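## Task

Pull the cap off the marker, then draw only the numeral 2 on the whiteboard, oriented so the top of the numeral faces the whiteboard's long edge that is farthest from the robot.

## Robot and tools

Robot: two six-joint arms, left_arm and right_arm, each ending in a parallel two-finger gripper with a wrist camera. The names are labels only, not sides of a picture. Bases in the scene frame: left_arm at (+0.007, +0.286, 0) m, right_arm at (-0.027, -0.332, 0) m, both turned almost not at all about z.

Scene frame: origin on the table top midway between the arms, +x out over the table, +z up, left_arm on the +y side. Gripper frame: fingers point along its +z, and they open and close along its y. The reported end_effector_position is the point between the finger pads, roughly 1 cm short of the fingertips. Reported hand positions can be somewhat wrong, more so when an arm reaches far.

Row format (shared by both motion tools): a single flat list of 16 numbers covering both arms, left first: x, y, z, qw, qx, qy, qz, opening for left_arm, then the same eight for right_arm. x, y, z are an absolute target position for the gripper point in metres, scene frame; qw, qx, qy, qz are an absolute target orientation quaternion, w first, scene frame. Opening runs from -1 (closed) to +1 (fully open, 0.093 m). Send all 16 even if one arm is idle; for an idle arm repeat its last reported pose and the opening it should keep. To hold a gripper's orientation steady, repeat the same quaternion you chose rather than copying a drifted reading.

execute_actions(actions): a list of up to 15 actions; each action is a list of up to 15 rows; each row is applied for one 1/30 s step, and a short action keeps its final row for the remaining steps. An empty list just returns state and images. Each step, the commanded pose is clipped to within 70 mm and 16 degrees of the measured pose, so far targets take several actions. If any target lies over 0.6 m from that gripper's current position along any of its own axes, the action is rejected for both arms; a malformed action or a failing first action rejects the whole call.

move(target, speed, blocking): target is one 16-number row of absolute poses; each gripper travels a straight line to it, both finishing together, lasting 0.5 to 10 s (cut off at 10 s). speed is the path's top speed in m/s, 0.002 to 0.5, default 0.25; rotation capped at twice that in rad/s. Rotation takes the shorter direction. Paths ignore obstacles and the other arm, and the hand can lag, wander or overshoot the speed, especially near full stretch. The opening is applied at the start. blocking=false returns after 0.5 s while motion continues; then use wait(0) or stop before sending other motion. The result adds a move: line with the ending (done, off_target, moving, held, fault) and limits (paced = pose clipped; held = some steps blocked, after which the arm may jump fast), plus each gripper's distance from its target.

wait(seconds): 0 to 10; arms keep their last command; returns early when a running move ends. stop(): brakes a running move (needs room); fingers continue. zoom_image(camera, region): camera is cam_left_wrist or cam_right_wrist (both 504x504); region [x0, y0, x1, y1] in pixels from the top-left, at most 504 by 504. read_manual(section): only "licences"; no motion. finished_scene(scene): pass the current scene's number once the digit is written and stable; it cannot be undone, and replying without any tool call also ends things.

Results: a state line with each gripper's position and quaternion; Hand target lines showing where each arm is being driven; grip_measured per gripper (+1 open, -1 closed; pads meet near -0.94, each mm of object width adds about 0.0208; each gripper has a fixed bias up to 0.02). Joint positions end with the finger opening in metres. A pose unreachable line means the clearance check altered or blocked that arm's command. FAULT or OVER-TEMPERATURE FAULT lines mean an arm was stopped; MOTOR HOT warns from 75 °C. Joint limits (rad): waist -2.618 to 3.054, shoulder 0 to 3.142, elbow 0 to 3.142, wrist pitch and yaw -1.571 to 1.571, wrist roll -2.094 to 2.094.

Practical notes: friction can leave a gripper up to about 31 mm off, and tiny commands may not move it. If pose and orientation conflict, position wins. To grip, send a number a little below the reading for the object's width and keep sending it; a lower number squeezes harder. For uncapping, one arm can hold the marker body while the other grips the cap and pulls along the marker's axis. When writing, touch the board gently and slowly; commanding far below the surface presses hard. Loose objects may get nudged occasionally.

Avoid: dropping the marker or cap, knocking anything off the table (that fails the task), letting the arms collide or push on each other, fast impacts, hard presses, and long heavy holds that heat motors.

Each tool is called after ">>>" as name(argument=value, ...), one argument or row to a line, values as JSON.

## Session

>>> move(
  target=[0.30,0.15,0.42,0.39,0,0.92,0,1, 0.30,-0.2,0.42,0.39,0,0.92,0,1],
)

action 0: the call puts the target (left_arm/x, left_arm/y, left_arm/z) 0.608 m from left_arm's end_effector_position in the last result along the gripper's own y axis as it stood there; a target may be at most 0.6 m away along each of those axes, so nothing of the call was run and nothing moved. Command a nearer target, and go on from there in a later call.

>>> execute_actions(
  actions=[],
)

Scene clock: 0.00 s.
left_arm: end_effector_position=(+0.0306, +0.7144, +0.3801) grip_measured=+1.000 end_effector_quat_wxyz=(+0.703, -0.278, +0.626, +0.191) | right_arm: end_effector_position=(+0.3476, -0.3217, +0.4041) grip_measured=+1.000 end_effector_quat_wxyz=(+0.711, -0.017, +0.703, +0.006)
Joint positions: left_arm=[ 1.826  1.553  1.23   0.497  1.203 -0.317  0.093] | right_arm=[ 0.004  1.043  1.043  0.01  -0.005 -0.016  0.093]
Joint velocities: left_arm=[-0.007 -0.002  0.012  0.022 -0.051  0.022  0.   ] | right_arm=[-0.012 -0.012 -0.007 -0.007 -0.007  0.007 -0.002]
Hand target (left_arm): +0.031, +0.714, +0.380; +0.703, -0.278, +0.626, +0.191
Hand target (right_arm): +0.348, -0.322, +0.404; +0.711, -0.017, +0.703, +0.006
camera_calibration (this result's frames):
cam_left_wrist: T_world_to_cam=[[0.609435, -0.778902, 0.147987, 0.477945], [-0.2126, -0.340368, -0.915943, 0.632954], [0.7638, 0.526745, -0.373027, -0.177278], [0, 0, 0, 1]] pos_world=[-0.0213052, 0.68109, 0.442891]
cam_right_wrist: T_world_to_cam=[[0.0350575, -0.999263, 0.0156495, -0.342711], [-0.443055, -0.0295763, -0.896006, 0.543375], [0.895809, 0.0244781, -0.443765, -0.0415687], [0, 0, 0, 1]] pos_world=[0.289997, -0.32537, 0.473784]

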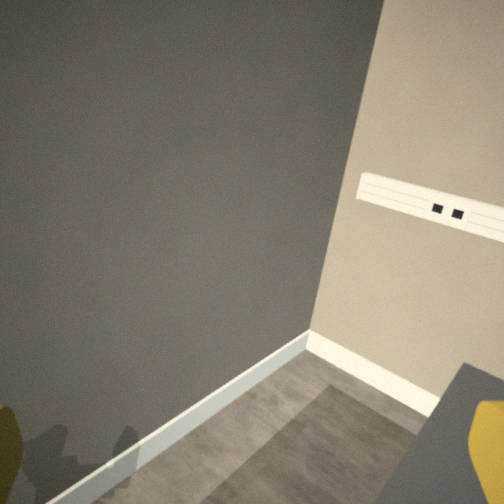

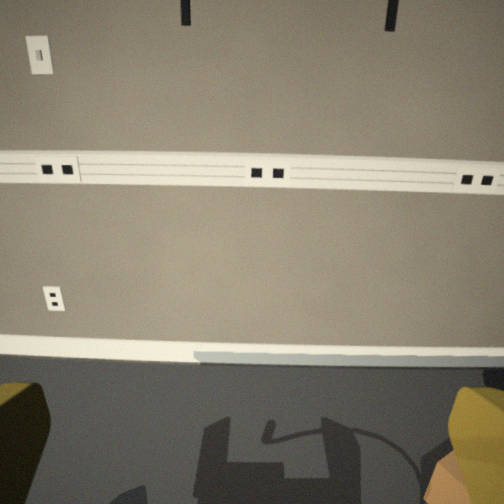

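>>> move(
  target=[0.30,0.22,0.42,0.39,0,0.92,0,1, 0.30,-0.2,0.42,0.39,0,0.92,0,1],
)

Scene clock: 15.33 s.
left_arm: end_effector_position=(+0.2967, +0.2148, +0.4123) grip_measured=+1.000 end_effector_quat_wxyz=(+0.381, +0.000, +0.925, +0.003) | right_arm: end_effector_position=(+0.3000, -0.2037, +0.4177) grip_measured=+1.000 end_effector_quat_wxyz=(+0.401, -0.004, +0.916, +0.014)
Joint positions: left_arm=[-0.465  1.482  2.227 -1.577 -0.284 -0.289  0.093] | right_arm=[ 0.525  1.67   2.409 -1.551  0.367  0.392  0.093]
Joint velocities: left_arm=[ 0.007  0.002  0.017 -0.037 -0.066  0.007  0.   ] | right_arm=[ 0.002 -0.002 -0.007  0.022  0.007  0.007  0.001]
Hand target (left_arm): +0.295, +0.215, +0.419; +0.390, -0.004, +0.921, +0.001
Hand target (right_arm): +0.302, -0.200, +0.418; +0.401, -0.003, +0.916, +0.016
Off the commanded pose (left_arm): 0.010 m, 1 deg.
Off the commanded pose (right_arm): 0.004 m, 2 deg.
joint sent to its limit (left arm) — the command would take joint 4 (wrist pitch) past its lower limit, so that joint was sent only as far as its limit.
joint sent to its limit (right arm) — the command would take joint 4 (wrist pitch) past its lower limit, so that joint was sent only as far as its limit.
move: done
camera_calibration (this result's frames):
cam_left_wrist: T_world_to_cam=[[-0.00727001, -0.99997, -0.00279547, 0.214541], [-0.946113, 0.0077835, -0.323744, 0.447732], [0.323755, 0.000291212, -0.946141, 0.374589], [0, 0, 0, 1]] pos_world=[0.30389, 0.21094, 0.499965]
cam_right_wrist: T_world_to_cam=[[0.0206878, -0.99947, -0.0251252, -0.202045], [-0.937327, -0.0106461, -0.348288, 0.461249], [0.347836, 0.0307558, -0.937051, 0.375902], [0, 0, 0, 1]] pos_world=[0.305769, -0.208589, 0.50781]

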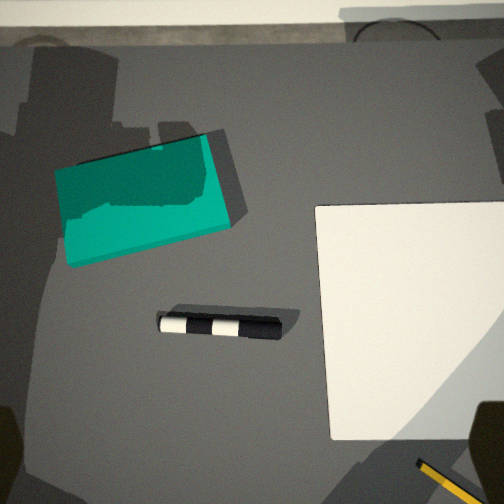

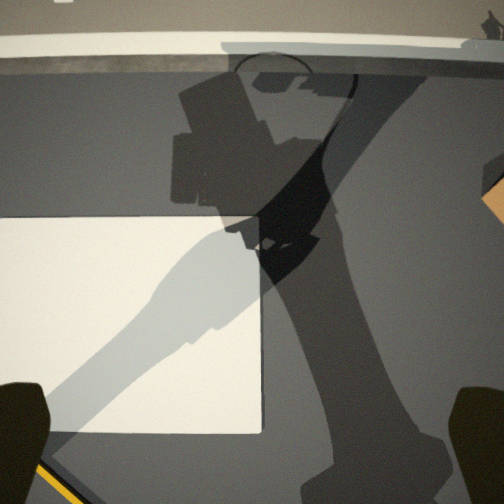

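>>> move(
  target=[0.385,0.262,0.08,0,-0.707,0.707,0,1, 0.33,-0.12,0.15,0,0,0.707,0.707,1],
)

Scene clock: 47.20 s.
left_arm: end_effector_position=(+0.3856, +0.2600, +0.0830) grip_measured=+1.000 end_effector_quat_wxyz=(-0.004, +0.706, -0.709, -0.003) | right_arm: end_effector_position=(+0.3302, -0.1234, +0.1549) grip_measured=+1.000 end_effector_quat_wxyz=(+0.013, -0.011, +0.715, +0.699)
Joint positions: left_arm=[-0.139  1.996  1.642 -1.217 -0.01  -1.64   0.093] | right_arm=[ 0.091  1.945  0.871  0.888 -1.452  1.352  0.093]
Joint velocities: left_arm=[ 0.002 -0.002  0.002 -0.022 -0.051 -0.037  0.   ] | right_arm=[ 0.017  0.056 -0.061  0.374  0.051  0.227 -0.001]
Hand target (left_arm): +0.386, +0.261, +0.081; -0.002, +0.711, -0.704, -0.001
Hand target (right_arm): +0.328, -0.121, +0.150; +0.009, -0.006, +0.714, +0.700
Off the commanded pose (left_arm): 0.004 m, 1 deg.
Off the commanded pose (right_arm): 0.006 m, 2 deg.
move: done
camera_calibration (this result's frames):
cam_left_wrist: T_world_to_cam=[[0.999911, -0.00881762, 0.0100573, -0.387642], [-0.0122684, -0.904154, 0.42703, 0.239504], [0.00532798, -0.427115, -0.904182, 0.264678], [0, 0, 0, 1]] pos_world=[0.389135, 0.326178, 0.140941]
cam_right_wrist: T_world_to_cam=[[0.0335289, -0.0181222, -0.999273, 0.138746], [-0.892309, -0.450899, -0.0217627, 0.279148], [-0.450177, 0.892391, -0.0312888, 0.346277], [0, 0, 0, 1]] pos_world=[0.40032, -0.180632, 0.155555]

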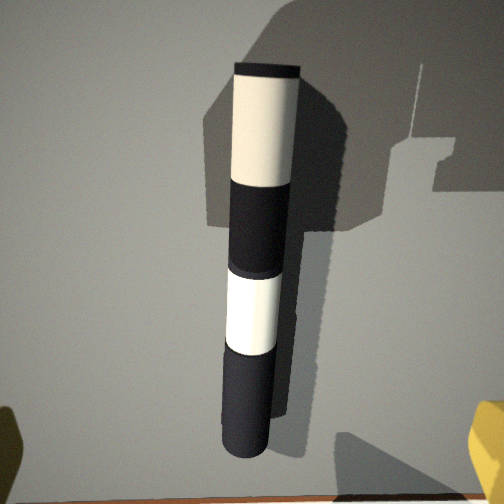

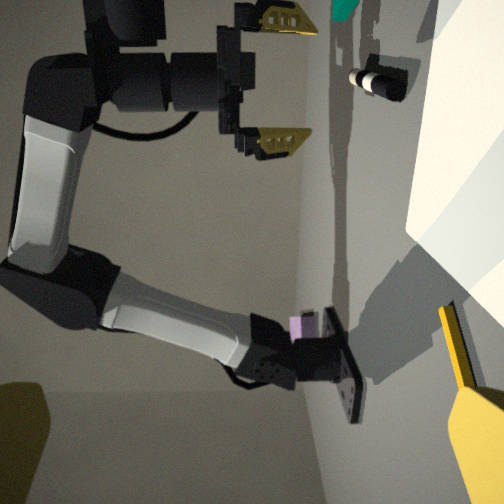

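>>> move(
  target=[0.386,0.272,0.008,0,-0.707,0.707,0,1, 0.33,-0.12,0.15,0,0,0.707,0.707,1],
  speed=0.08,
)

>>> move(
  target=[0.386,0.272,0.008,0,-0.707,0.707,0,-0.9, 0.33,-0.12,0.15,0,0,0.707,0.707,1],
  speed=0.08,
)

>>> move(
  target=[0.33,0.06,0.15,0,-0.707,0.707,0,-0.9, 0.33,-0.12,0.15,0,0,0.707,0.707,1],
  speed=0.2,
)

Scene clock: 60.93 s.
left_arm: end_effector_position=(+0.3885, +0.2702, +0.0130) grip_measured=+1.000 end_effector_quat_wxyz=(-0.005, +0.707, -0.707, +0.001) | right_arm: end_effector_position=(+0.3339, -0.1231, +0.1589) grip_measured=+1.000 end_effector_quat_wxyz=(+0.012, -0.007, +0.708, +0.707)
Joint positions: left_arm=[-0.11   2.063  1.454 -0.955 -0.006 -1.616  0.093] | right_arm=[ 0.091  1.99   0.868  1.111 -1.451  1.533  0.093]
Joint velocities: left_arm=[-0.012  0.012 -0.007  0.007 -0.066 -0.007  0.   ] | right_arm=[ 0.002 -0.012 -0.002  0.007 -0.037 -0.007  0.001]
Hand target (left_arm): +0.386, +0.272, +0.008; +0.000, +0.707, -0.707, -0.000
Hand target (right_arm): +0.330, -0.120, +0.150; +0.000, -0.000, +0.708, +0.706
Off the commanded pose (left_arm): 0.006 m, 1 deg.
Off the commanded pose (right_arm): 0.010 m, 2 deg.
move: done
camera_calibration (this result's frames):
cam_left_wrist: T_world_to_cam=[[0.999851, -0.00343492, 0.0169042, -0.391316], [-0.0103818, -0.90244, 0.430689, 0.277444], [0.0137756, -0.430801, -0.902342, 0.203431], [0, 0, 0, 1]] pos_world=[0.391336, 0.336671, 0.0706873]
cam_right_wrist: T_world_to_cam=[[0.0266892, 0.00229122, -0.999641, 0.147426], [-0.894096, -0.447183, -0.0248962, 0.284253], [-0.44708, 0.894439, -0.00988639, 0.343531], [0, 0, 0, 1]] pos_world=[0.4038, -0.180492, 0.157846]

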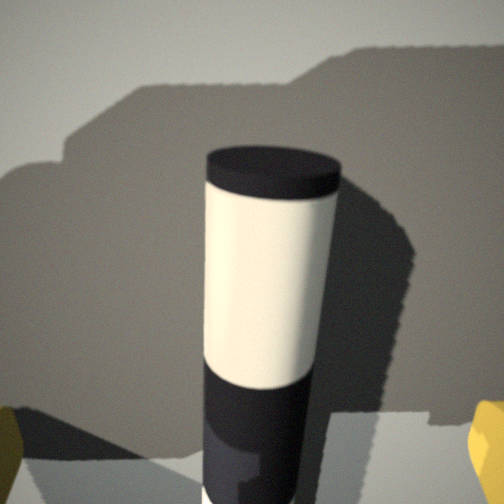

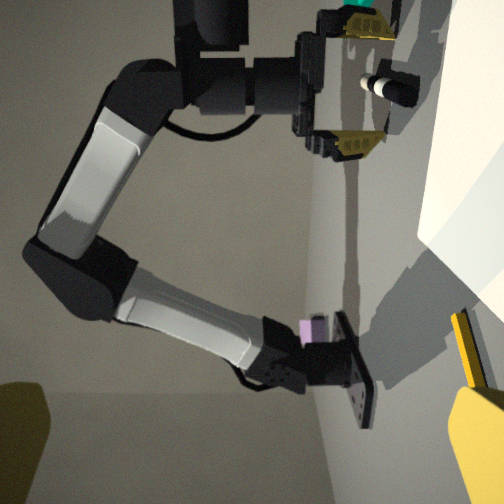

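Scene clock: 61.63 s.
left_arm: end_effector_position=(+0.3887, +0.2702, +0.0130) grip_measured=-0.761 end_effector_quat_wxyz=(-0.005, +0.707, -0.707, +0.001) | right_arm: end_effector_position=(+0.3339, -0.1231, +0.1604) grip_measured=+1.000 end_effector_quat_wxyz=(+0.013, -0.008, +0.707, +0.707)
Joint positions: left_arm=[-0.11   2.063  1.454 -0.955 -0.006 -1.616  0.009] | right_arm=[ 0.091  1.99   0.868  1.128 -1.451  1.546  0.093]
Joint velocities: left_arm=[-0.012 -0.017  0.002 -0.095 -0.066 -0.037 -0.001] | right_arm=[-0.002  0.017 -0.007 -0.007  0.051 -0.007  0.001]
Hand target (left_arm): +0.386, +0.272, +0.008; +0.000, +0.707, -0.707, -0.000
Hand target (right_arm): +0.330, -0.120, +0.150; -0.000, +0.000, +0.708, +0.706
Off the commanded pose (left_arm): 0.006 m, 1 deg.
Off the commanded pose (right_arm): 0.012 m, 2 deg.
move: off_target (right_arm)
camera_calibration (this result's frames):
cam_left_wrist: T_world_to_cam=[[0.999838, -0.00343434, 0.0176664, -0.391506], [-0.0107101, -0.902426, 0.430712, 0.277561], [0.0144634, -0.430831, -0.902317, 0.203167], [0, 0, 0, 1]] pos_world=[0.391476, 0.336665, 0.0706886]
cam_right_wrist: T_world_to_cam=[[0.0300137, 0.00427675, -0.99954, 0.148021], [-0.894009, -0.447126, -0.028758, 0.284908], [-0.447043, 0.894461, -0.00959647, 0.343497], [0, 0, 0, 1]] pos_world=[0.403826, -0.180488, 0.159443]

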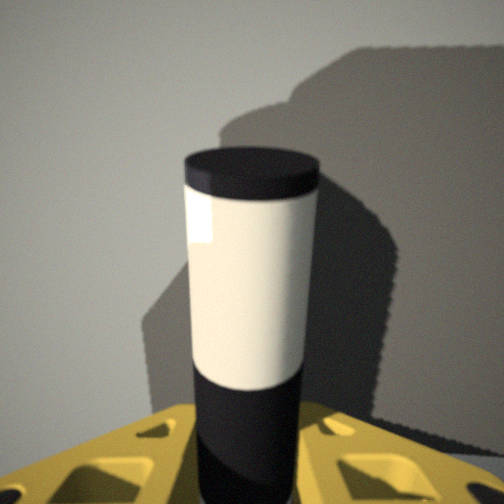

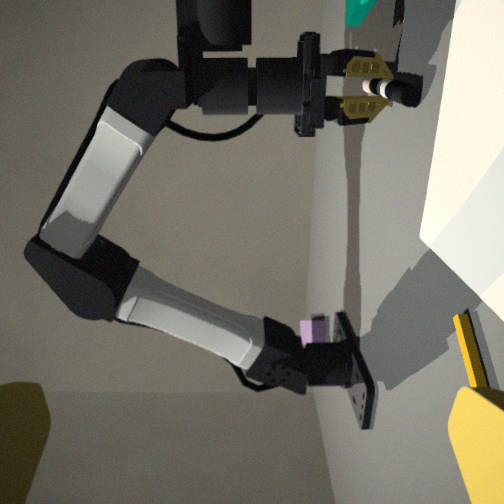

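Scene clock: 63.60 s.
left_arm: end_effector_position=(+0.3248, +0.0631, +0.1467) grip_measured=-0.761 end_effector_quat_wxyz=(-0.011, -0.680, +0.733, +0.003) | right_arm: end_effector_position=(+0.3339, -0.1231, +0.1611) grip_measured=+1.000 end_effector_quat_wxyz=(+0.014, -0.009, +0.706, +0.708)
Joint positions: left_arm=[-0.669  2.05   1.974 -1.505  0.02  -2.099  0.009] | right_arm=[ 0.091  1.99   0.868  1.136 -1.451  1.552  0.093]
Joint velocities: left_arm=[-0.007  0.012  0.002 -0.022  0.037 -0.051 -0.   ] | right_arm=[ 0.007  0.022 -0.007 -0.022 -0.022  0.037  0.   ]
Hand target (left_arm): +0.327, +0.061, +0.150; +0.014, +0.683, -0.730, +0.001
Hand target (right_arm): +0.330, -0.120, +0.150; -0.000, -0.000, +0.708, +0.707
Off the commanded pose (left_arm): 0.007 m, 4 deg.
Off the commanded pose (right_arm): 0.012 m, 2 deg.
joint sent to its limit (left arm) — the command would take joint 6 (wrist roll) past its lower limit, so that joint was sent only as far as its limit.
move: off_target (left_arm, right_arm)
camera_calibration (this result's frames):
cam_left_wrist: T_world_to_cam=[[0.996793, -0.0794869, -0.00920062, -0.320902], [-0.066994, -0.891897, 0.447249, 0.0476165], [-0.0437564, -0.445198, -0.894362, 0.254158], [0, 0, 0, 1]] pos_world=[0.334184, 0.130112, 0.20306]
cam_right_wrist: T_world_to_cam=[[0.0322502, 0.00522025, -0.999466, 0.148133], [-0.893939, -0.447103, -0.0311803, 0.285293], [-0.447028, 0.894467, -0.00975259, 0.343522], [0, 0, 0, 1]] pos_world=[0.403821, -0.180487, 0.160299]

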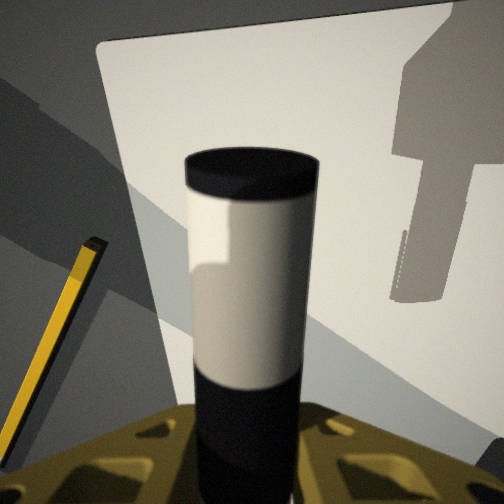

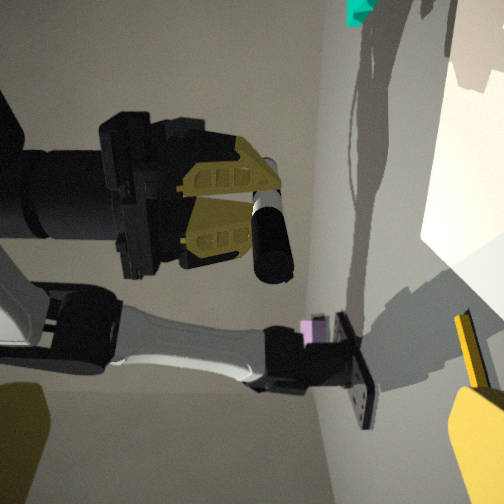

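>>> move(
  target=[0.3248,0.0631,0.1467,-0.011,-0.68,0.733,0.003,-0.9, 0.318,-0.05,0.143,0,0,0.707,0.707,1],
  speed=0.12,
)

Scene clock: 72.87 s.
left_arm: end_effector_position=(+0.3243, +0.0633, +0.1468) grip_measured=-0.761 end_effector_quat_wxyz=(-0.011, -0.680, +0.733, +0.004) | right_arm: end_effector_position=(+0.3180, -0.0509, +0.1500) grip_measured=+1.000 end_effector_quat_wxyz=(+0.003, -0.007, +0.705, +0.709)
Joint positions: left_arm=[-0.669  2.05   1.974 -1.507  0.02  -2.099  0.009] | right_arm=[ 0.293  2.035  0.868  1.184 -1.26   1.573  0.093]
Joint velocities: left_arm=[-0.002 -0.002  0.002  0.022 -0.022 -0.022 -0.001] | right_arm=[ 0.007  0.007 -0.012 -0.022 -0.037 -0.081 -0.   ]
Hand target (left_arm): +0.325, +0.063, +0.147; +0.011, +0.680, -0.733, -0.003
Hand target (right_arm): +0.318, -0.050, +0.144; -0.000, +0.000, +0.706, +0.708
Off the commanded pose (left_arm): 0.001 m, 0 deg.
Off the commanded pose (right_arm): 0.007 m, 1 deg.
move: done
camera_calibration (this result's frames):
cam_left_wrist: T_world_to_cam=[[0.996776, -0.079475, -0.0110431, -0.320179], [-0.0661915, -0.892241, 0.446683, 0.0475817], [-0.0453532, -0.444511, -0.894624, 0.25484], [0, 0, 0, 1]] pos_world=[0.333854, 0.130287, 0.203196]
cam_right_wrist: T_world_to_cam=[[0.0138913, 0.00917944, -0.999861, 0.143277], [-0.888807, -0.457982, -0.016553, 0.298556], [-0.458071, 0.888914, 0.00179677, 0.2732], [0, 0, 0, 1]] pos_world=[0.388514, -0.107433, 0.147708]

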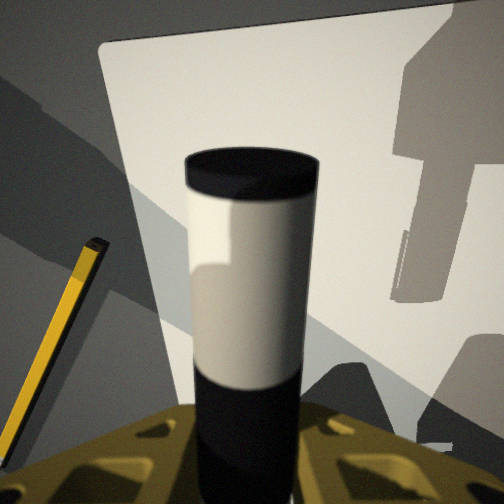

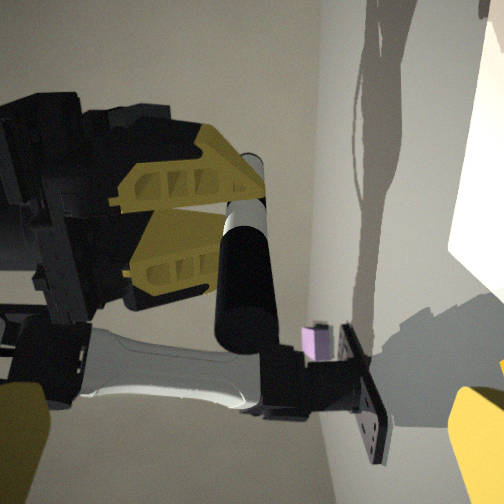

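>>> move(
  target=[0.3248,0.0631,0.1467,-0.011,-0.68,0.733,0.003,-0.9, 0.311,0.016,0.142,0,0,0.707,0.707,0],
  speed=0.06,
)

>>> move(
  target=[0.3248,0.0631,0.1467,-0.011,-0.68,0.733,0.003,-0.9, 0.311,0.016,0.142,0,0,0.707,0.707,-1],
  speed=0.06,
)

Scene clock: 85.10 s.
left_arm: end_effector_position=(+0.3243, +0.0633, +0.1468) grip_measured=-0.761 end_effector_quat_wxyz=(-0.011, -0.680, +0.733, +0.004) | right_arm: end_effector_position=(+0.3074, +0.0117, +0.1445) grip_measured=+0.003 end_effector_quat_wxyz=(+0.000, -0.002, +0.706, +0.708)
Joint positions: left_arm=[-0.669  2.05   1.974 -1.507  0.02  -2.099  0.009] | right_arm=[ 0.461  2.086  0.931  1.163 -1.091  1.575  0.045]
Joint velocities: left_arm=[-0.012 -0.012  0.012 -0.007  0.066  0.051 -0.001] | right_arm=[-0.002 -0.012  0.012  0.037 -0.037 -0.022  0.001]
Hand target (left_arm): +0.325, +0.063, +0.147; +0.011, +0.680, -0.733, -0.003
Hand target (right_arm): +0.311, +0.016, +0.143; -0.001, +0.001, +0.706, +0.708
Off the commanded pose (left_arm): 0.001 m, 0 deg.
Off the commanded pose (right_arm): 0.006 m, 0 deg.
move: done
camera_calibration (this result's frames):
cam_left_wrist: T_world_to_cam=[[0.996776, -0.079475, -0.0110431, -0.320179], [-0.0661915, -0.892241, 0.446683, 0.0475817], [-0.0453532, -0.444511, -0.894624, 0.25484], [0, 0, 0, 1]] pos_world=[0.333854, 0.130287, 0.203196]
cam_right_wrist: T_world_to_cam=[[0.00314705, 0.00757872, -0.999966, 0.140708], [-0.889967, -0.455981, -0.00625674, 0.316553], [-0.456013, 0.889957, 0.00530982, 0.21161], [0, 0, 0, 1]] pos_world=[0.377776, -0.0450478, 0.141561]

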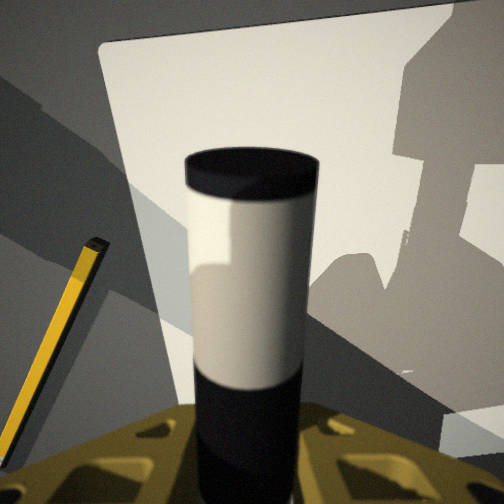

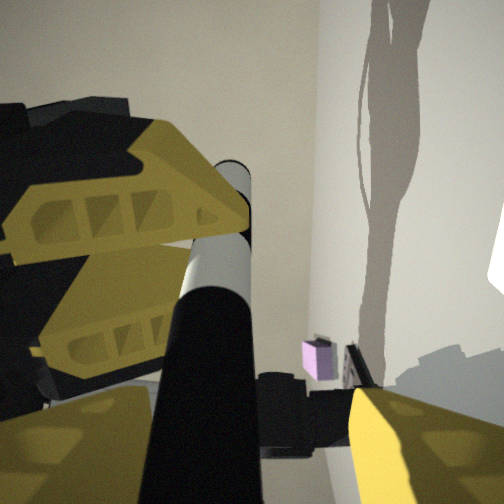

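Scene clock: 85.80 s.
left_arm: end_effector_position=(+0.3245, +0.0640, +0.1453) grip_measured=-0.761 end_effector_quat_wxyz=(-0.010, -0.680, +0.733, +0.007) | right_arm: end_effector_position=(+0.3076, +0.0117, +0.1478) grip_measured=-0.715 end_effector_quat_wxyz=(+0.006, -0.008, +0.703, +0.711)
Joint positions: left_arm=[-0.669  2.054  1.974 -1.509  0.017 -2.099  0.009] | right_arm=[ 0.461  2.085  0.932  1.178 -1.09   1.575  0.011]
Joint velocities: left_arm=[-0.007 -0.002 -0.012  0.037 -0.022 -0.007 -0.001] | right_arm=[-0.007  0.002 -0.002  0.066 -0.022 -0.037 -0.001]
Hand target (left_arm): +0.325, +0.063, +0.147; +0.011, +0.680, -0.733, -0.003
Hand target (right_arm): +0.311, +0.016, +0.142; -0.000, -0.000, +0.707, +0.707
Off the commanded pose (left_arm): 0.002 m, 0 deg.
Off the commanded pose (right_arm): 0.008 m, 1 deg.
move: done
camera_calibration (this result's frames):
cam_left_wrist: T_world_to_cam=[[0.996739, -0.0794505, -0.014091, -0.319862], [-0.0651101, -0.895072, 0.441142, 0.0495102], [-0.0476614, -0.438786, -0.897327, 0.254531], [0, 0, 0, 1]] pos_world=[0.334174, 0.130587, 0.20205]
cam_right_wrist: T_world_to_cam=[[0.0186854, 0.0157361, -0.999702, 0.139011], [-0.890082, -0.455179, -0.0238014, 0.319368], [-0.455418, 0.890261, 0.0055012, 0.211436], [0, 0, 0, 1]] pos_world=[0.377957, -0.0450508, 0.145407]

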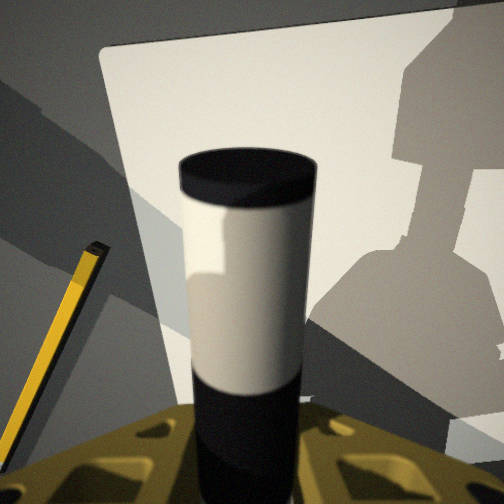

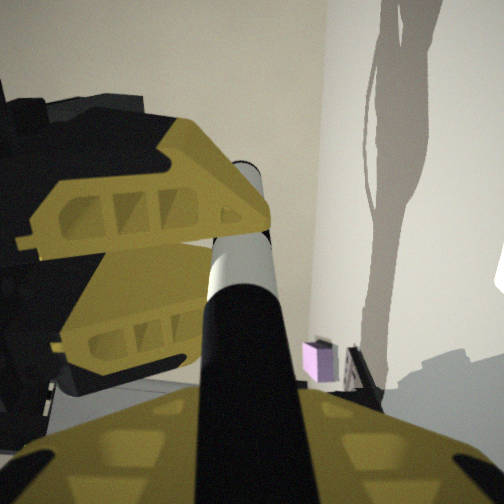

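>>> move(
  target=[0.3248,0.0631,0.1467,-0.011,-0.68,0.733,0.003,1, 0.311,0.016,0.142,0,0,0.707,0.707,-1],
  speed=0.1,
)

>>> move(
  target=[0.325,0.09,0.22,-0.011,-0.68,0.733,0.003,1, 0.311,0.016,0.142,0,0,0.707,0.707,-1],
  speed=0.15,
)

>>> move(
  target=[0.34,0.085,0.15,0.707,0.707,0,0,1, 0.33,-0.085,0.145,0,0,0.707,0.707,-1],
  speed=0.15,
)

Scene clock: 96.10 s.
left_arm: end_effector_position=(+0.3245, +0.0640, +0.1453) grip_measured=+1.000 end_effector_quat_wxyz=(-0.010, -0.680, +0.733, +0.007) | right_arm: end_effector_position=(+0.3079, +0.0117, +0.1437) grip_measured=-0.715 end_effector_quat_wxyz=(-0.002, +0.001, +0.707, +0.707)
Joint positions: left_arm=[-0.669  2.054  1.974 -1.509  0.017 -2.099  0.093] | right_arm=[ 0.461  2.085  0.932  1.152 -1.088  1.575  0.011]
Joint velocities: left_arm=[-0.007 -0.007 -0.007  0.051  0.037  0.051  0.   ] | right_arm=[-0.007  0.007  0.007 -0.051 -0.007  0.037  0.   ]
Hand target (left_arm): +0.325, +0.063, +0.147; +0.011, +0.680, -0.733, -0.003
Hand target (right_arm): +0.311, +0.016, +0.142; +0.000, -0.000, +0.707, +0.707
Off the commanded pose (left_arm): 0.002 m, 0 deg.
Off the commanded pose (right_arm): 0.006 m, 0 deg.
move: done
camera_calibration (this result's frames):
cam_left_wrist: T_world_to_cam=[[0.996739, -0.0794505, -0.014091, -0.319862], [-0.0651101, -0.895072, 0.441142, 0.0495102], [-0.0476614, -0.438786, -0.897327, 0.254531], [0, 0, 0, 1]] pos_world=[0.334174, 0.130587, 0.20205]
cam_right_wrist: T_world_to_cam=[[-0.00494917, 0.00333454, -0.999982, 0.142412], [-0.891196, -0.45361, 0.00289815, 0.316095], [-0.453592, 0.891194, 0.00521672, 0.211071], [0, 0, 0, 1]] pos_world=[0.378147, -0.0451963, 0.140393]

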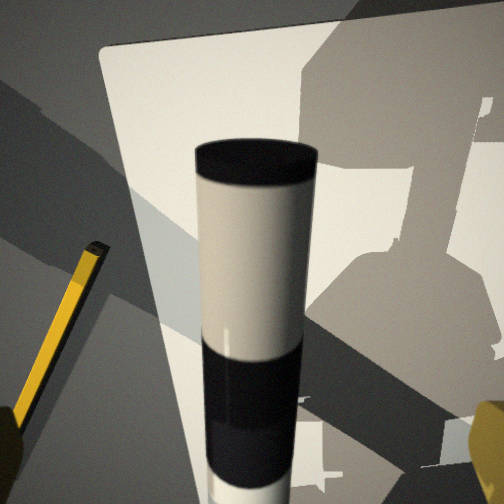

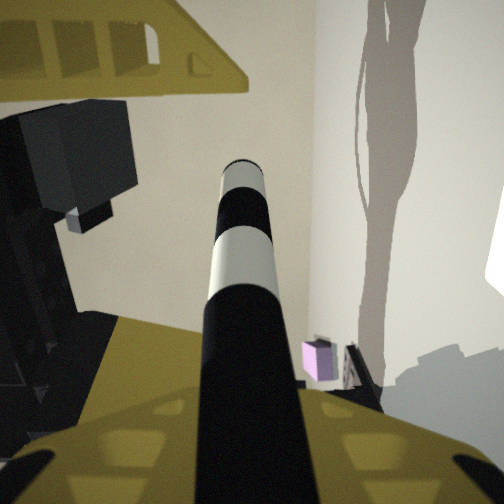

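Scene clock: 97.03 s.
left_arm: end_effector_position=(+0.3240, +0.0889, +0.2114) grip_measured=+1.000 end_effector_quat_wxyz=(+0.008, -0.681, +0.730, -0.060) | right_arm: end_effector_position=(+0.3080, +0.0117, +0.1434) grip_measured=-0.715 end_effector_quat_wxyz=(-0.002, +0.002, +0.708, +0.707)
Joint positions: left_arm=[-0.614  1.912  2.036 -1.574  0.017 -2.051  0.093] | right_arm=[ 0.461  2.085  0.932  1.15  -1.088  1.575  0.011]
Joint velocities: left_arm=[-0.007  0.002 -0.012 -0.007  0.022  0.037  0.   ] | right_arm=[-0.002  0.012 -0.017 -0.007 -0.022  0.022 -0.   ]
Hand target (left_arm): +0.325, +0.090, +0.219; -0.010, +0.679, -0.731, +0.071
Hand target (right_arm): +0.311, +0.016, +0.142; -0.000, +0.000, +0.707, +0.707
Off the commanded pose (left_arm): 0.009 m, 8 deg.
Off the commanded pose (right_arm): 0.005 m, 0 deg.
joint sent to its limit (left arm) — the command would take joint 4 (wrist pitch) past its lower limit, so that joint was sent only as far as its limit.
move: off_target (left_arm)
camera_calibration (this result's frames):
cam_left_wrist: T_world_to_cam=[[0.99161, -0.069942, 0.108705, -0.341569], [-0.115026, -0.861121, 0.495216, 0.0443006], [0.0589718, -0.503566, -0.861942, 0.288541], [0, 0, 0, 1]] pos_world=[0.326783, 0.159558, 0.263897]
cam_right_wrist: T_world_to_cam=[[-0.00663655, 0.00244963, -0.999975, 0.142651], [-0.891362, -0.453267, 0.00480535, 0.315926], [-0.453244, 0.891372, 0.00519163, 0.210996], [0, 0, 0, 1]] pos_world=[0.378184, -0.0452263, 0.140034]

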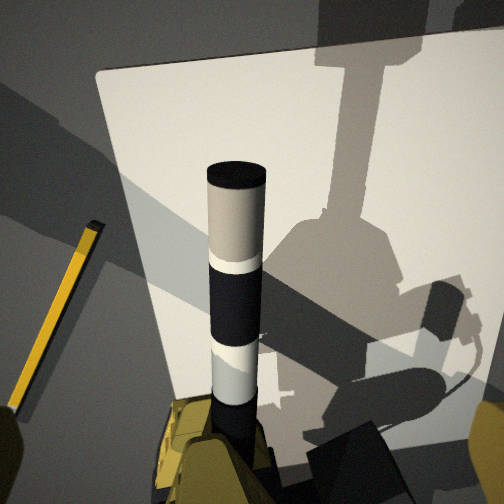

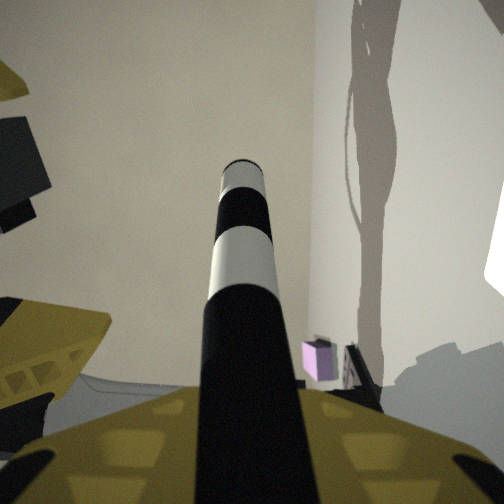

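Scene clock: 104.47 s.
left_arm: end_effector_position=(+0.3424, +0.0840, +0.1542) grip_measured=+1.000 end_effector_quat_wxyz=(+0.702, +0.692, -0.149, +0.080) | right_arm: end_effector_position=(+0.3334, -0.0808, +0.1377) grip_measured=-0.715 end_effector_quat_wxyz=(-0.006, +0.006, +0.710, +0.704)
Joint positions: left_arm=[-0.163  2.212  1.498 -1.575  1.568 -2.098  0.093] | right_arm=[ 0.204  2.072  0.892  1.147 -1.344  1.556  0.011]
Joint velocities: left_arm=[ 0.002 -0.002 -0.002 -0.037 -0.007 -0.022  0.   ] | right_arm=[-0.017 -0.002  0.012 -0.007  0.022 -0.066 -0.   ]
Hand target (left_arm): +0.343, +0.087, +0.150; +0.706, +0.692, -0.131, +0.073
Hand target (right_arm): +0.331, -0.085, +0.144; +0.001, -0.001, +0.709, +0.705
Off the commanded pose (left_arm): 0.005 m, 20 deg; orientation clipped at the last step of the last action.
Off the commanded pose (right_arm): 0.009 m, 1 deg.
joint sent to its limit (left arm) — the command would take joint 4 (wrist pitch) past its lower limit, joint 5 (wrist yaw) past its upper limit and joint 6 (wrist roll) past its lower limit, so those joints were sent only as far as their limits.
move: off_target (left_arm); limits=paced
camera_calibration (this result's frames):
cam_left_wrist: T_world_to_cam=[[0.324004, -0.0211443, -0.945819, 0.0330915], [0.888834, 0.349225, 0.296676, -0.344205], [0.324031, -0.9368, 0.131944, 0.0279919], [0, 0, 0, 1]] pos_world=[0.286149, 0.147128, 0.129723]
cam_right_wrist: T_world_to_cam=[[-0.0175797, -0.00353321, -0.999839, 0.140494], [-0.891211, -0.453261, 0.0172714, 0.294897], [-0.453249, 0.891371, 0.00481934, 0.305056], [0, 0, 0, 1]] pos_world=[0.403551, -0.137756, 0.133908]

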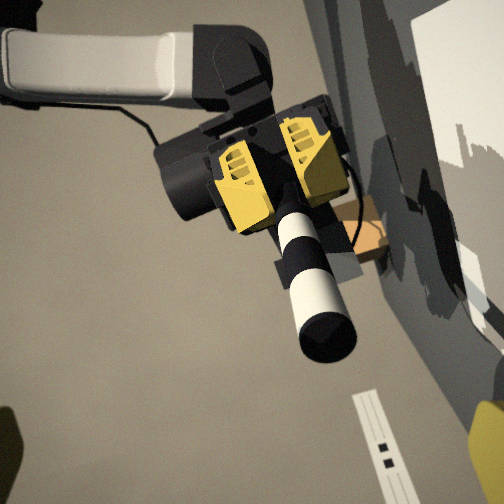

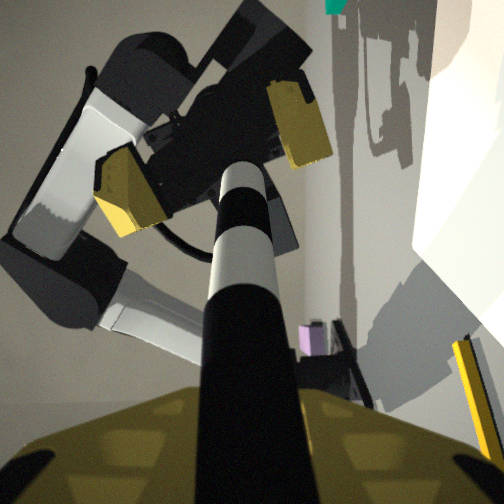

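>>> move(
  target=[0.30,0.20,0.20,0.707,0,0.707,0,1, 0.33,-0.085,0.145,0,0,0.707,0.707,-1],
  speed=0.2,
)

>>> move(
  target=[0.345,0.085,0.14,0.5,0.5,0.5,-0.5,1, 0.33,-0.085,0.145,0,0,0.707,0.707,-1],
  speed=0.2,
)

Scene clock: 125.27 s.
left_arm: end_effector_position=(+0.3045, +0.2008, +0.1965) grip_measured=+1.000 end_effector_quat_wxyz=(+0.674, +0.707, -0.007, +0.213) | right_arm: end_effector_position=(+0.3332, -0.0808, +0.1379) grip_measured=-0.715 end_effector_quat_wxyz=(-0.006, +0.005, +0.710, +0.705)
Joint positions: left_arm=[ 0.231  1.822  1.098 -1.575  1.57  -2.098  0.093] | right_arm=[ 0.204  2.072  0.892  1.149 -1.345  1.557  0.011]
Joint velocities: left_arm=[ 0.002 -0.012 -0.007 -0.022 -0.066  0.007  0.   ] | right_arm=[-0.002  0.002 -0.002 -0.051  0.022  0.022 -0.001]
Hand target (left_arm): +0.301, +0.202, +0.200; +0.676, +0.705, +0.002, +0.215
Hand target (right_arm): +0.330, -0.085, +0.145; +0.000, +0.000, +0.708, +0.707
Off the commanded pose (left_arm): 0.006 m, 124 deg; orientation clipped at the last step of the last action.
Off the commanded pose (right_arm): 0.009 m, 1 deg.
joint sent to its limit (left arm) — the command would take joint 4 (wrist pitch) past its lower limit, joint 5 (wrist yaw) past its upper limit and joint 6 (wrist roll) past its lower limit, so those joints were sent only as far as their limits.
move: off_target (left_arm); limits=paced
camera_calibration (this result's frames):
cam_left_wrist: T_world_to_cam=[[0.297769, 0.101371, -0.94924, 0.0719591], [0.689034, 0.665393, 0.287203, -0.36466], [0.660732, -0.739579, 0.128285, 0.00272671], [0, 0, 0, 1]] pos_world=[0.228034, 0.237364, 0.172688]
cam_right_wrist: T_world_to_cam=[[-0.0168701, -0.00308923, -0.999853, 0.140512], [-0.890707, -0.454281, 0.0164321, 0.294593], [-0.454265, 0.890853, 0.00491218, 0.305253], [0, 0, 0, 1]] pos_world=[0.403433, -0.137674, 0.134151]

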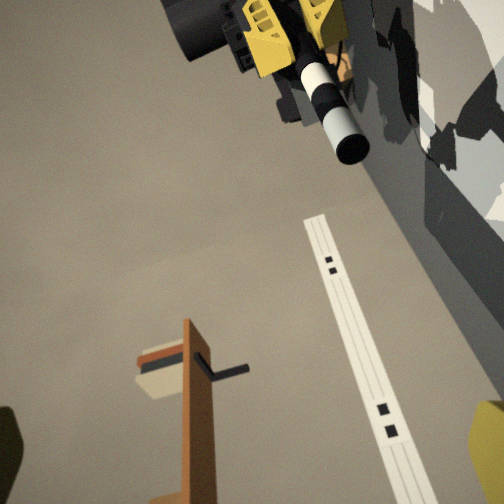

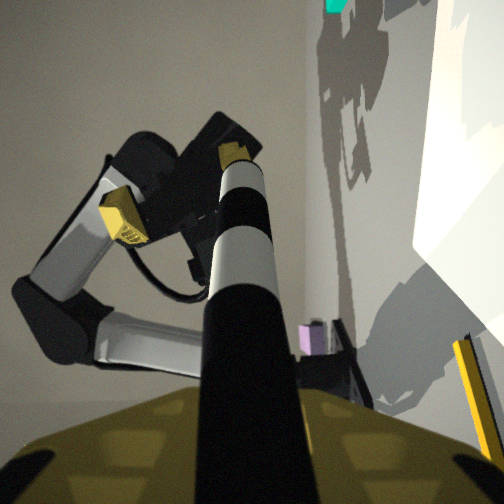

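Scene clock: 130.33 s.
left_arm: end_effector_position=(+0.3391, +0.0866, +0.1363) grip_measured=+1.000 end_effector_quat_wxyz=(+0.705, +0.697, -0.122, +0.058) | right_arm: end_effector_position=(+0.3331, -0.0808, +0.1380) grip_measured=-0.715 end_effector_quat_wxyz=(-0.006, +0.005, +0.709, +0.705)
Joint positions: left_arm=[-0.157  2.249  1.464 -1.575  1.57  -2.098  0.093] | right_arm=[ 0.204  2.072  0.892  1.149 -1.346  1.557  0.011]
Joint velocities: left_arm=[-0.002  0.007  0.002 -0.007 -0.022 -0.007  0.   ] | right_arm=[ 0.012 -0.012 -0.002  0.022  0.051 -0.007 -0.001]
Hand target (left_arm): +0.343, +0.084, +0.138; +0.707, +0.694, -0.122, +0.058
Hand target (right_arm): +0.330, -0.085, +0.145; +0.000, -0.000, +0.708, +0.707
Off the commanded pose (left_arm): 0.007 m, 105 deg; orientation clipped at the last step of the last action.
Off the commanded pose (right_arm): 0.009 m, 1 deg.
joint sent to its limit (left arm) — the command would take joint 4 (wrist pitch) past its lower limit, joint 5 (wrist yaw) past its upper limit and joint 6 (wrist roll) past its lower limit, so those joints were sent only as far as their limits.
move: off_target (left_arm); limits=paced
camera_calibration (this result's frames):
cam_left_wrist: T_world_to_cam=[[0.256466, -0.0136165, -0.966457, 0.0424303], [0.905005, 0.354492, 0.235164, -0.334413], [0.339399, -0.93496, 0.103238, 0.0324072], [0, 0, 0, 1]] pos_world=[0.280764, 0.149424, 0.116303]
cam_right_wrist: T_world_to_cam=[[-0.0165, -0.00299837, -0.999859, 0.14044], [-0.89054, -0.454622, 0.0160593, 0.294505], [-0.454606, 0.89068, 0.00483108, 0.305335], [0, 0, 0, 1]] pos_world=[0.403393, -0.137646, 0.134215]

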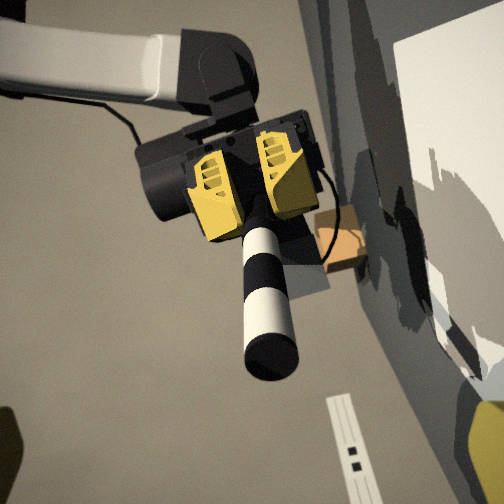

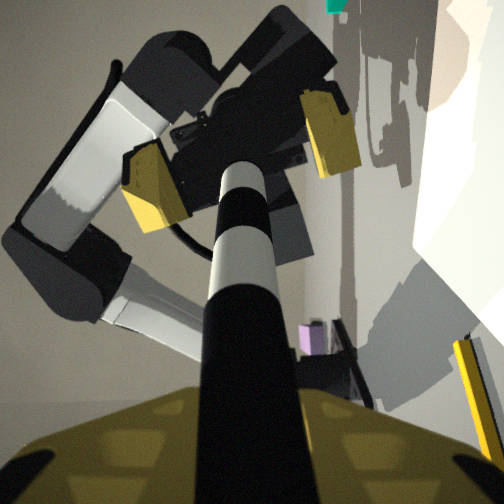

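>>> move(
  target=[0.33,0.16,0.13,0,-0.68,0.733,0,1, 0.33,-0.085,0.145,0,0,0.707,0.707,-1],
  speed=0.2,
)

>>> move(
  target=[0.33,0.16,0.13,0,0.383,0.924,0,1, 0.33,-0.085,0.145,0,0,0.707,0.707,-1],
  speed=0.2,
)

>>> move(
  target=[0.33,0.14,0.14,0.627,0.326,0.627,-0.326,1, 0.33,-0.085,0.145,0,0,0.707,0.707,-1],
  speed=0.2,
)

>>> move(
  target=[0.345,0.085,0.14,0.5,0.5,0.5,-0.5,1, 0.33,-0.085,0.145,0,0,0.707,0.707,-1],
  speed=0.2,
)

Scene clock: 154.03 s.
left_arm: end_effector_position=(+0.3293, +0.1584, +0.1259) grip_measured=+1.000 end_effector_quat_wxyz=(-0.007, -0.688, +0.726, +0.003) | right_arm: end_effector_position=(+0.3331, -0.0808, +0.1380) grip_measured=-0.715 end_effector_quat_wxyz=(-0.006, +0.005, +0.709, +0.705)
Joint positions: left_arm=[-0.438  1.866  1.635 -1.35   0.01  -1.889  0.093] | right_arm=[ 0.204  2.072  0.892  1.15  -1.346  1.558  0.011]
Joint velocities: left_arm=[ 0.007 -0.012 -0.002  0.037 -0.066 -0.007  0.   ] | right_arm=[ 0.002  0.012 -0.002  0.051 -0.022 -0.066 -0.001]
Hand target (left_arm): +0.328, +0.159, +0.129; -0.002, +0.682, -0.731, +0.004
Hand target (right_arm): +0.330, -0.085, +0.145; +0.000, -0.000, +0.708, +0.707
Off the commanded pose (left_arm): 0.004 m, 1 deg.
Off the commanded pose (right_arm): 0.009 m, 1 deg.
move: done
camera_calibration (this result's frames):
cam_left_wrist: T_world_to_cam=[[0.998298, -0.0582077, -0.00351549, -0.322623], [-0.0506645, -0.895617, 0.44193, 0.13806], [-0.0288723, -0.441, -0.897042, 0.272898], [0, 0, 0, 1]] pos_world=[0.336948, 0.225218, 0.182654]
cam_right_wrist: T_world_to_cam=[[-0.0165098, -0.0029132, -0.999859, 0.140493], [-0.890541, -0.454621, 0.0160293, 0.29451], [-0.454604, 0.89068, 0.00491136, 0.305323], [0, 0, 0, 1]] pos_world=[0.403394, -0.137646, 0.134253]

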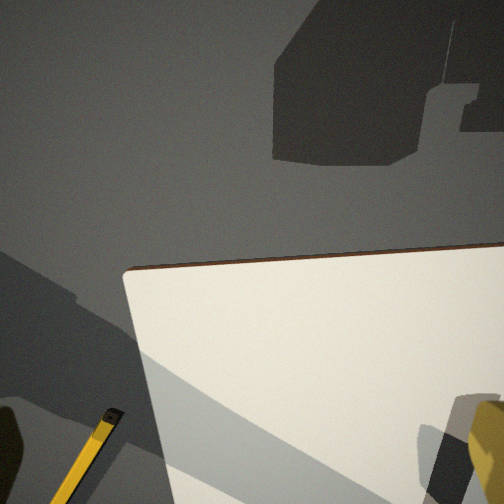

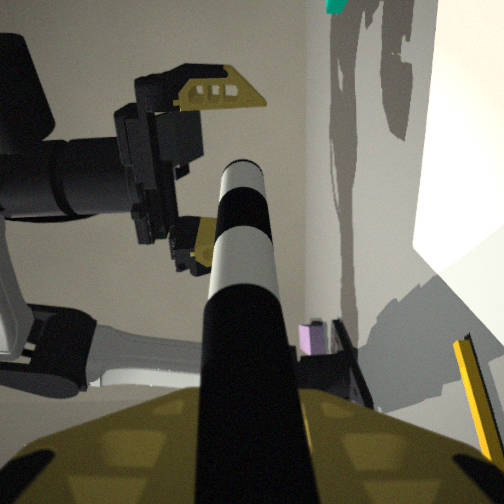

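Scene clock: 160.33 s.
left_arm: end_effector_position=(+0.3295, +0.1590, +0.1259) grip_measured=+1.000 end_effector_quat_wxyz=(-0.005, +0.378, +0.926, -0.003) | right_arm: end_effector_position=(+0.3331, -0.0808, +0.1380) grip_measured=-0.715 end_effector_quat_wxyz=(-0.006, +0.005, +0.709, +0.705)
Joint positions: left_arm=[-0.438  1.866  1.635 -1.35   0.006  0.403  0.093] | right_arm=[ 0.204  2.072  0.892  1.15  -1.346  1.558  0.011]
Joint velocities: left_arm=[ 0.002 -0.012 -0.002  0.022  0.007  0.007  0.   ] | right_arm=[-0.007  0.017  0.017 -0.007 -0.051 -0.007 -0.001]
Hand target (left_arm): +0.330, +0.160, +0.130; +0.000, +0.383, +0.924, +0.000
Hand target (right_arm): +0.330, -0.085, +0.145; +0.000, -0.000, +0.708, +0.707
Off the commanded pose (left_arm): 0.004 m, 1 deg.
Off the commanded pose (right_arm): 0.009 m, 1 deg.
move: done
camera_calibration (this result's frames):
cam_left_wrist: T_world_to_cam=[[-0.70292, -0.711018, 0.0189034, 0.338768], [-0.631841, 0.636408, 0.442449, 0.0865011], [-0.326619, 0.299062, -0.896594, 0.253571], [0, 0, 0, 1]] pos_world=[0.375603, 0.109986, 0.182674]
cam_right_wrist: T_world_to_cam=[[-0.0165098, -0.0029132, -0.999859, 0.140493], [-0.890541, -0.454621, 0.0160293, 0.29451], [-0.454604, 0.89068, 0.00491136, 0.305323], [0, 0, 0, 1]] pos_world=[0.403394, -0.137646, 0.134253]

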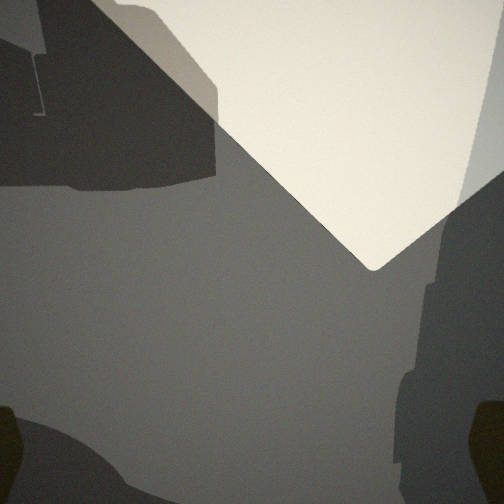

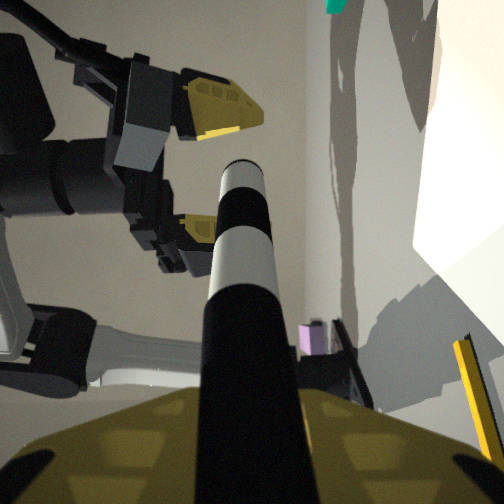

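Scene clock: 165.23 s.
left_arm: end_effector_position=(+0.3352, +0.1395, +0.1440) grip_measured=+1.000 end_effector_quat_wxyz=(+0.626, +0.336, +0.622, -0.330) | right_arm: end_effector_position=(+0.3331, -0.0808, +0.1380) grip_measured=-0.715 end_effector_quat_wxyz=(-0.006, +0.005, +0.709, +0.705)
Joint positions: left_arm=[-0.094  1.718  0.323  1.397  0.952  0.011  0.093] | right_arm=[ 0.204  2.072  0.892  1.15  -1.346  1.558  0.011]
Joint velocities: left_arm=[-0.002 -0.017 -0.017  0.037  0.037  0.037  0.   ] | right_arm=[-0.012 -0.002  0.017  0.037  0.007 -0.051 -0.001]
Hand target (left_arm): +0.332, +0.141, +0.139; +0.622, +0.332, +0.626, -0.334
Hand target (right_arm): +0.330, -0.085, +0.145; +0.000, -0.000, +0.708, +0.707
Off the commanded pose (left_arm): 0.007 m, 1 deg.
Off the commanded pose (right_arm): 0.009 m, 1 deg.
move: done
camera_calibration (this result's frames):
cam_left_wrist: T_world_to_cam=[[-0.835951, -0.548583, -0.0156032, 0.355458], [-0.227367, 0.372067, -0.899928, 0.189091], [0.49949, -0.748748, -0.43576, 0.0803651], [0, 0, 0, 1]] pos_world=[0.299997, 0.184817, 0.210735]
cam_right_wrist: T_world_to_cam=[[-0.0165098, -0.0029132, -0.999859, 0.140493], [-0.890541, -0.454621, 0.0160293, 0.29451], [-0.454604, 0.89068, 0.00491136, 0.305323], [0, 0, 0, 1]] pos_world=[0.403394, -0.137646, 0.134253]

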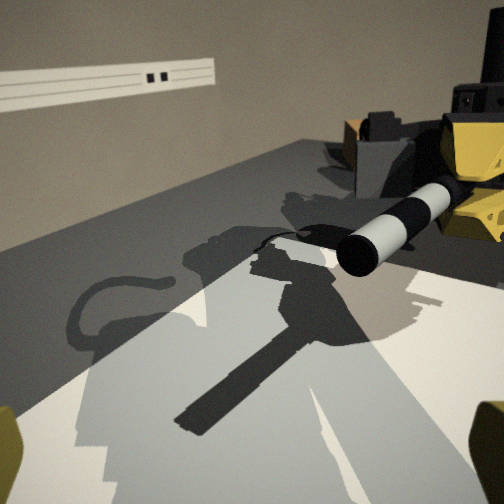

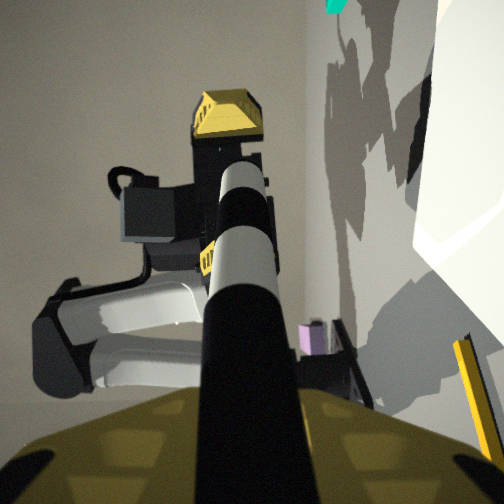

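Scene clock: 167.30 s.
left_arm: end_effector_position=(+0.3415, +0.0888, +0.1368) grip_measured=+1.000 end_effector_quat_wxyz=(+0.497, +0.490, +0.512, -0.501) | right_arm: end_effector_position=(+0.3331, -0.0808, +0.1380) grip_measured=-0.715 end_effector_quat_wxyz=(-0.006, +0.005, +0.709, +0.705)
Joint positions: left_arm=[-0.152  1.981  0.728  1.199  1.466  0.028  0.093] | right_arm=[ 0.204  2.072  0.892  1.15  -1.346  1.558  0.011]
Joint velocities: left_arm=[ 0.002  0.012  0.017 -0.066  0.051  0.022  0.   ] | right_arm=[ 0.012  0.012 -0.007  0.051 -0.007 -0.022  0.001]
Hand target (left_arm): +0.344, +0.086, +0.140; +0.499, +0.500, +0.502, -0.499
Hand target (right_arm): +0.330, -0.085, +0.145; +0.000, -0.000, +0.708, +0.707
Off the commanded pose (left_arm): 0.006 m, 2 deg.
Off the commanded pose (right_arm): 0.009 m, 1 deg.
move: done
camera_calibration (this result's frames):
cam_left_wrist: T_world_to_cam=[[-0.999727, -0.00849472, 0.0217541, 0.335658], [-0.0232707, 0.440869, -0.89727, 0.12671], [-0.00196866, -0.897531, -0.440946, 0.22125], [0, 0, 0, 1]] pos_world=[0.338951, 0.145568, 0.20395]
cam_right_wrist: T_world_to_cam=[[-0.0165098, -0.0029132, -0.999859, 0.140493], [-0.890541, -0.454621, 0.0160293, 0.29451], [-0.454604, 0.89068, 0.00491136, 0.305323], [0, 0, 0, 1]] pos_world=[0.403394, -0.137646, 0.134253]

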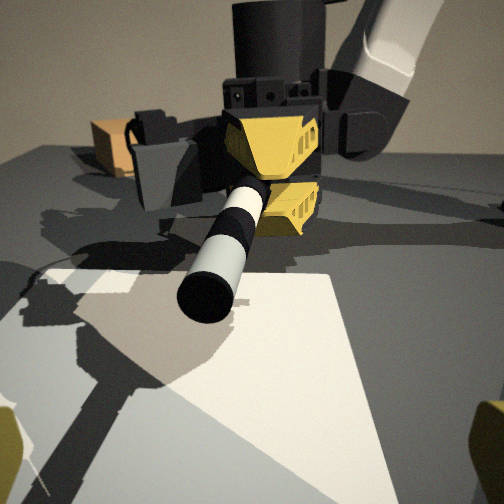

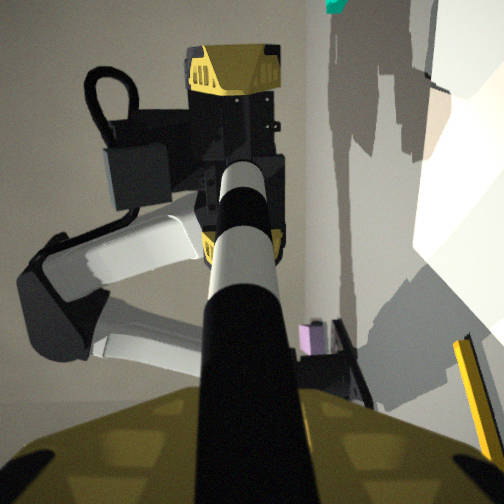

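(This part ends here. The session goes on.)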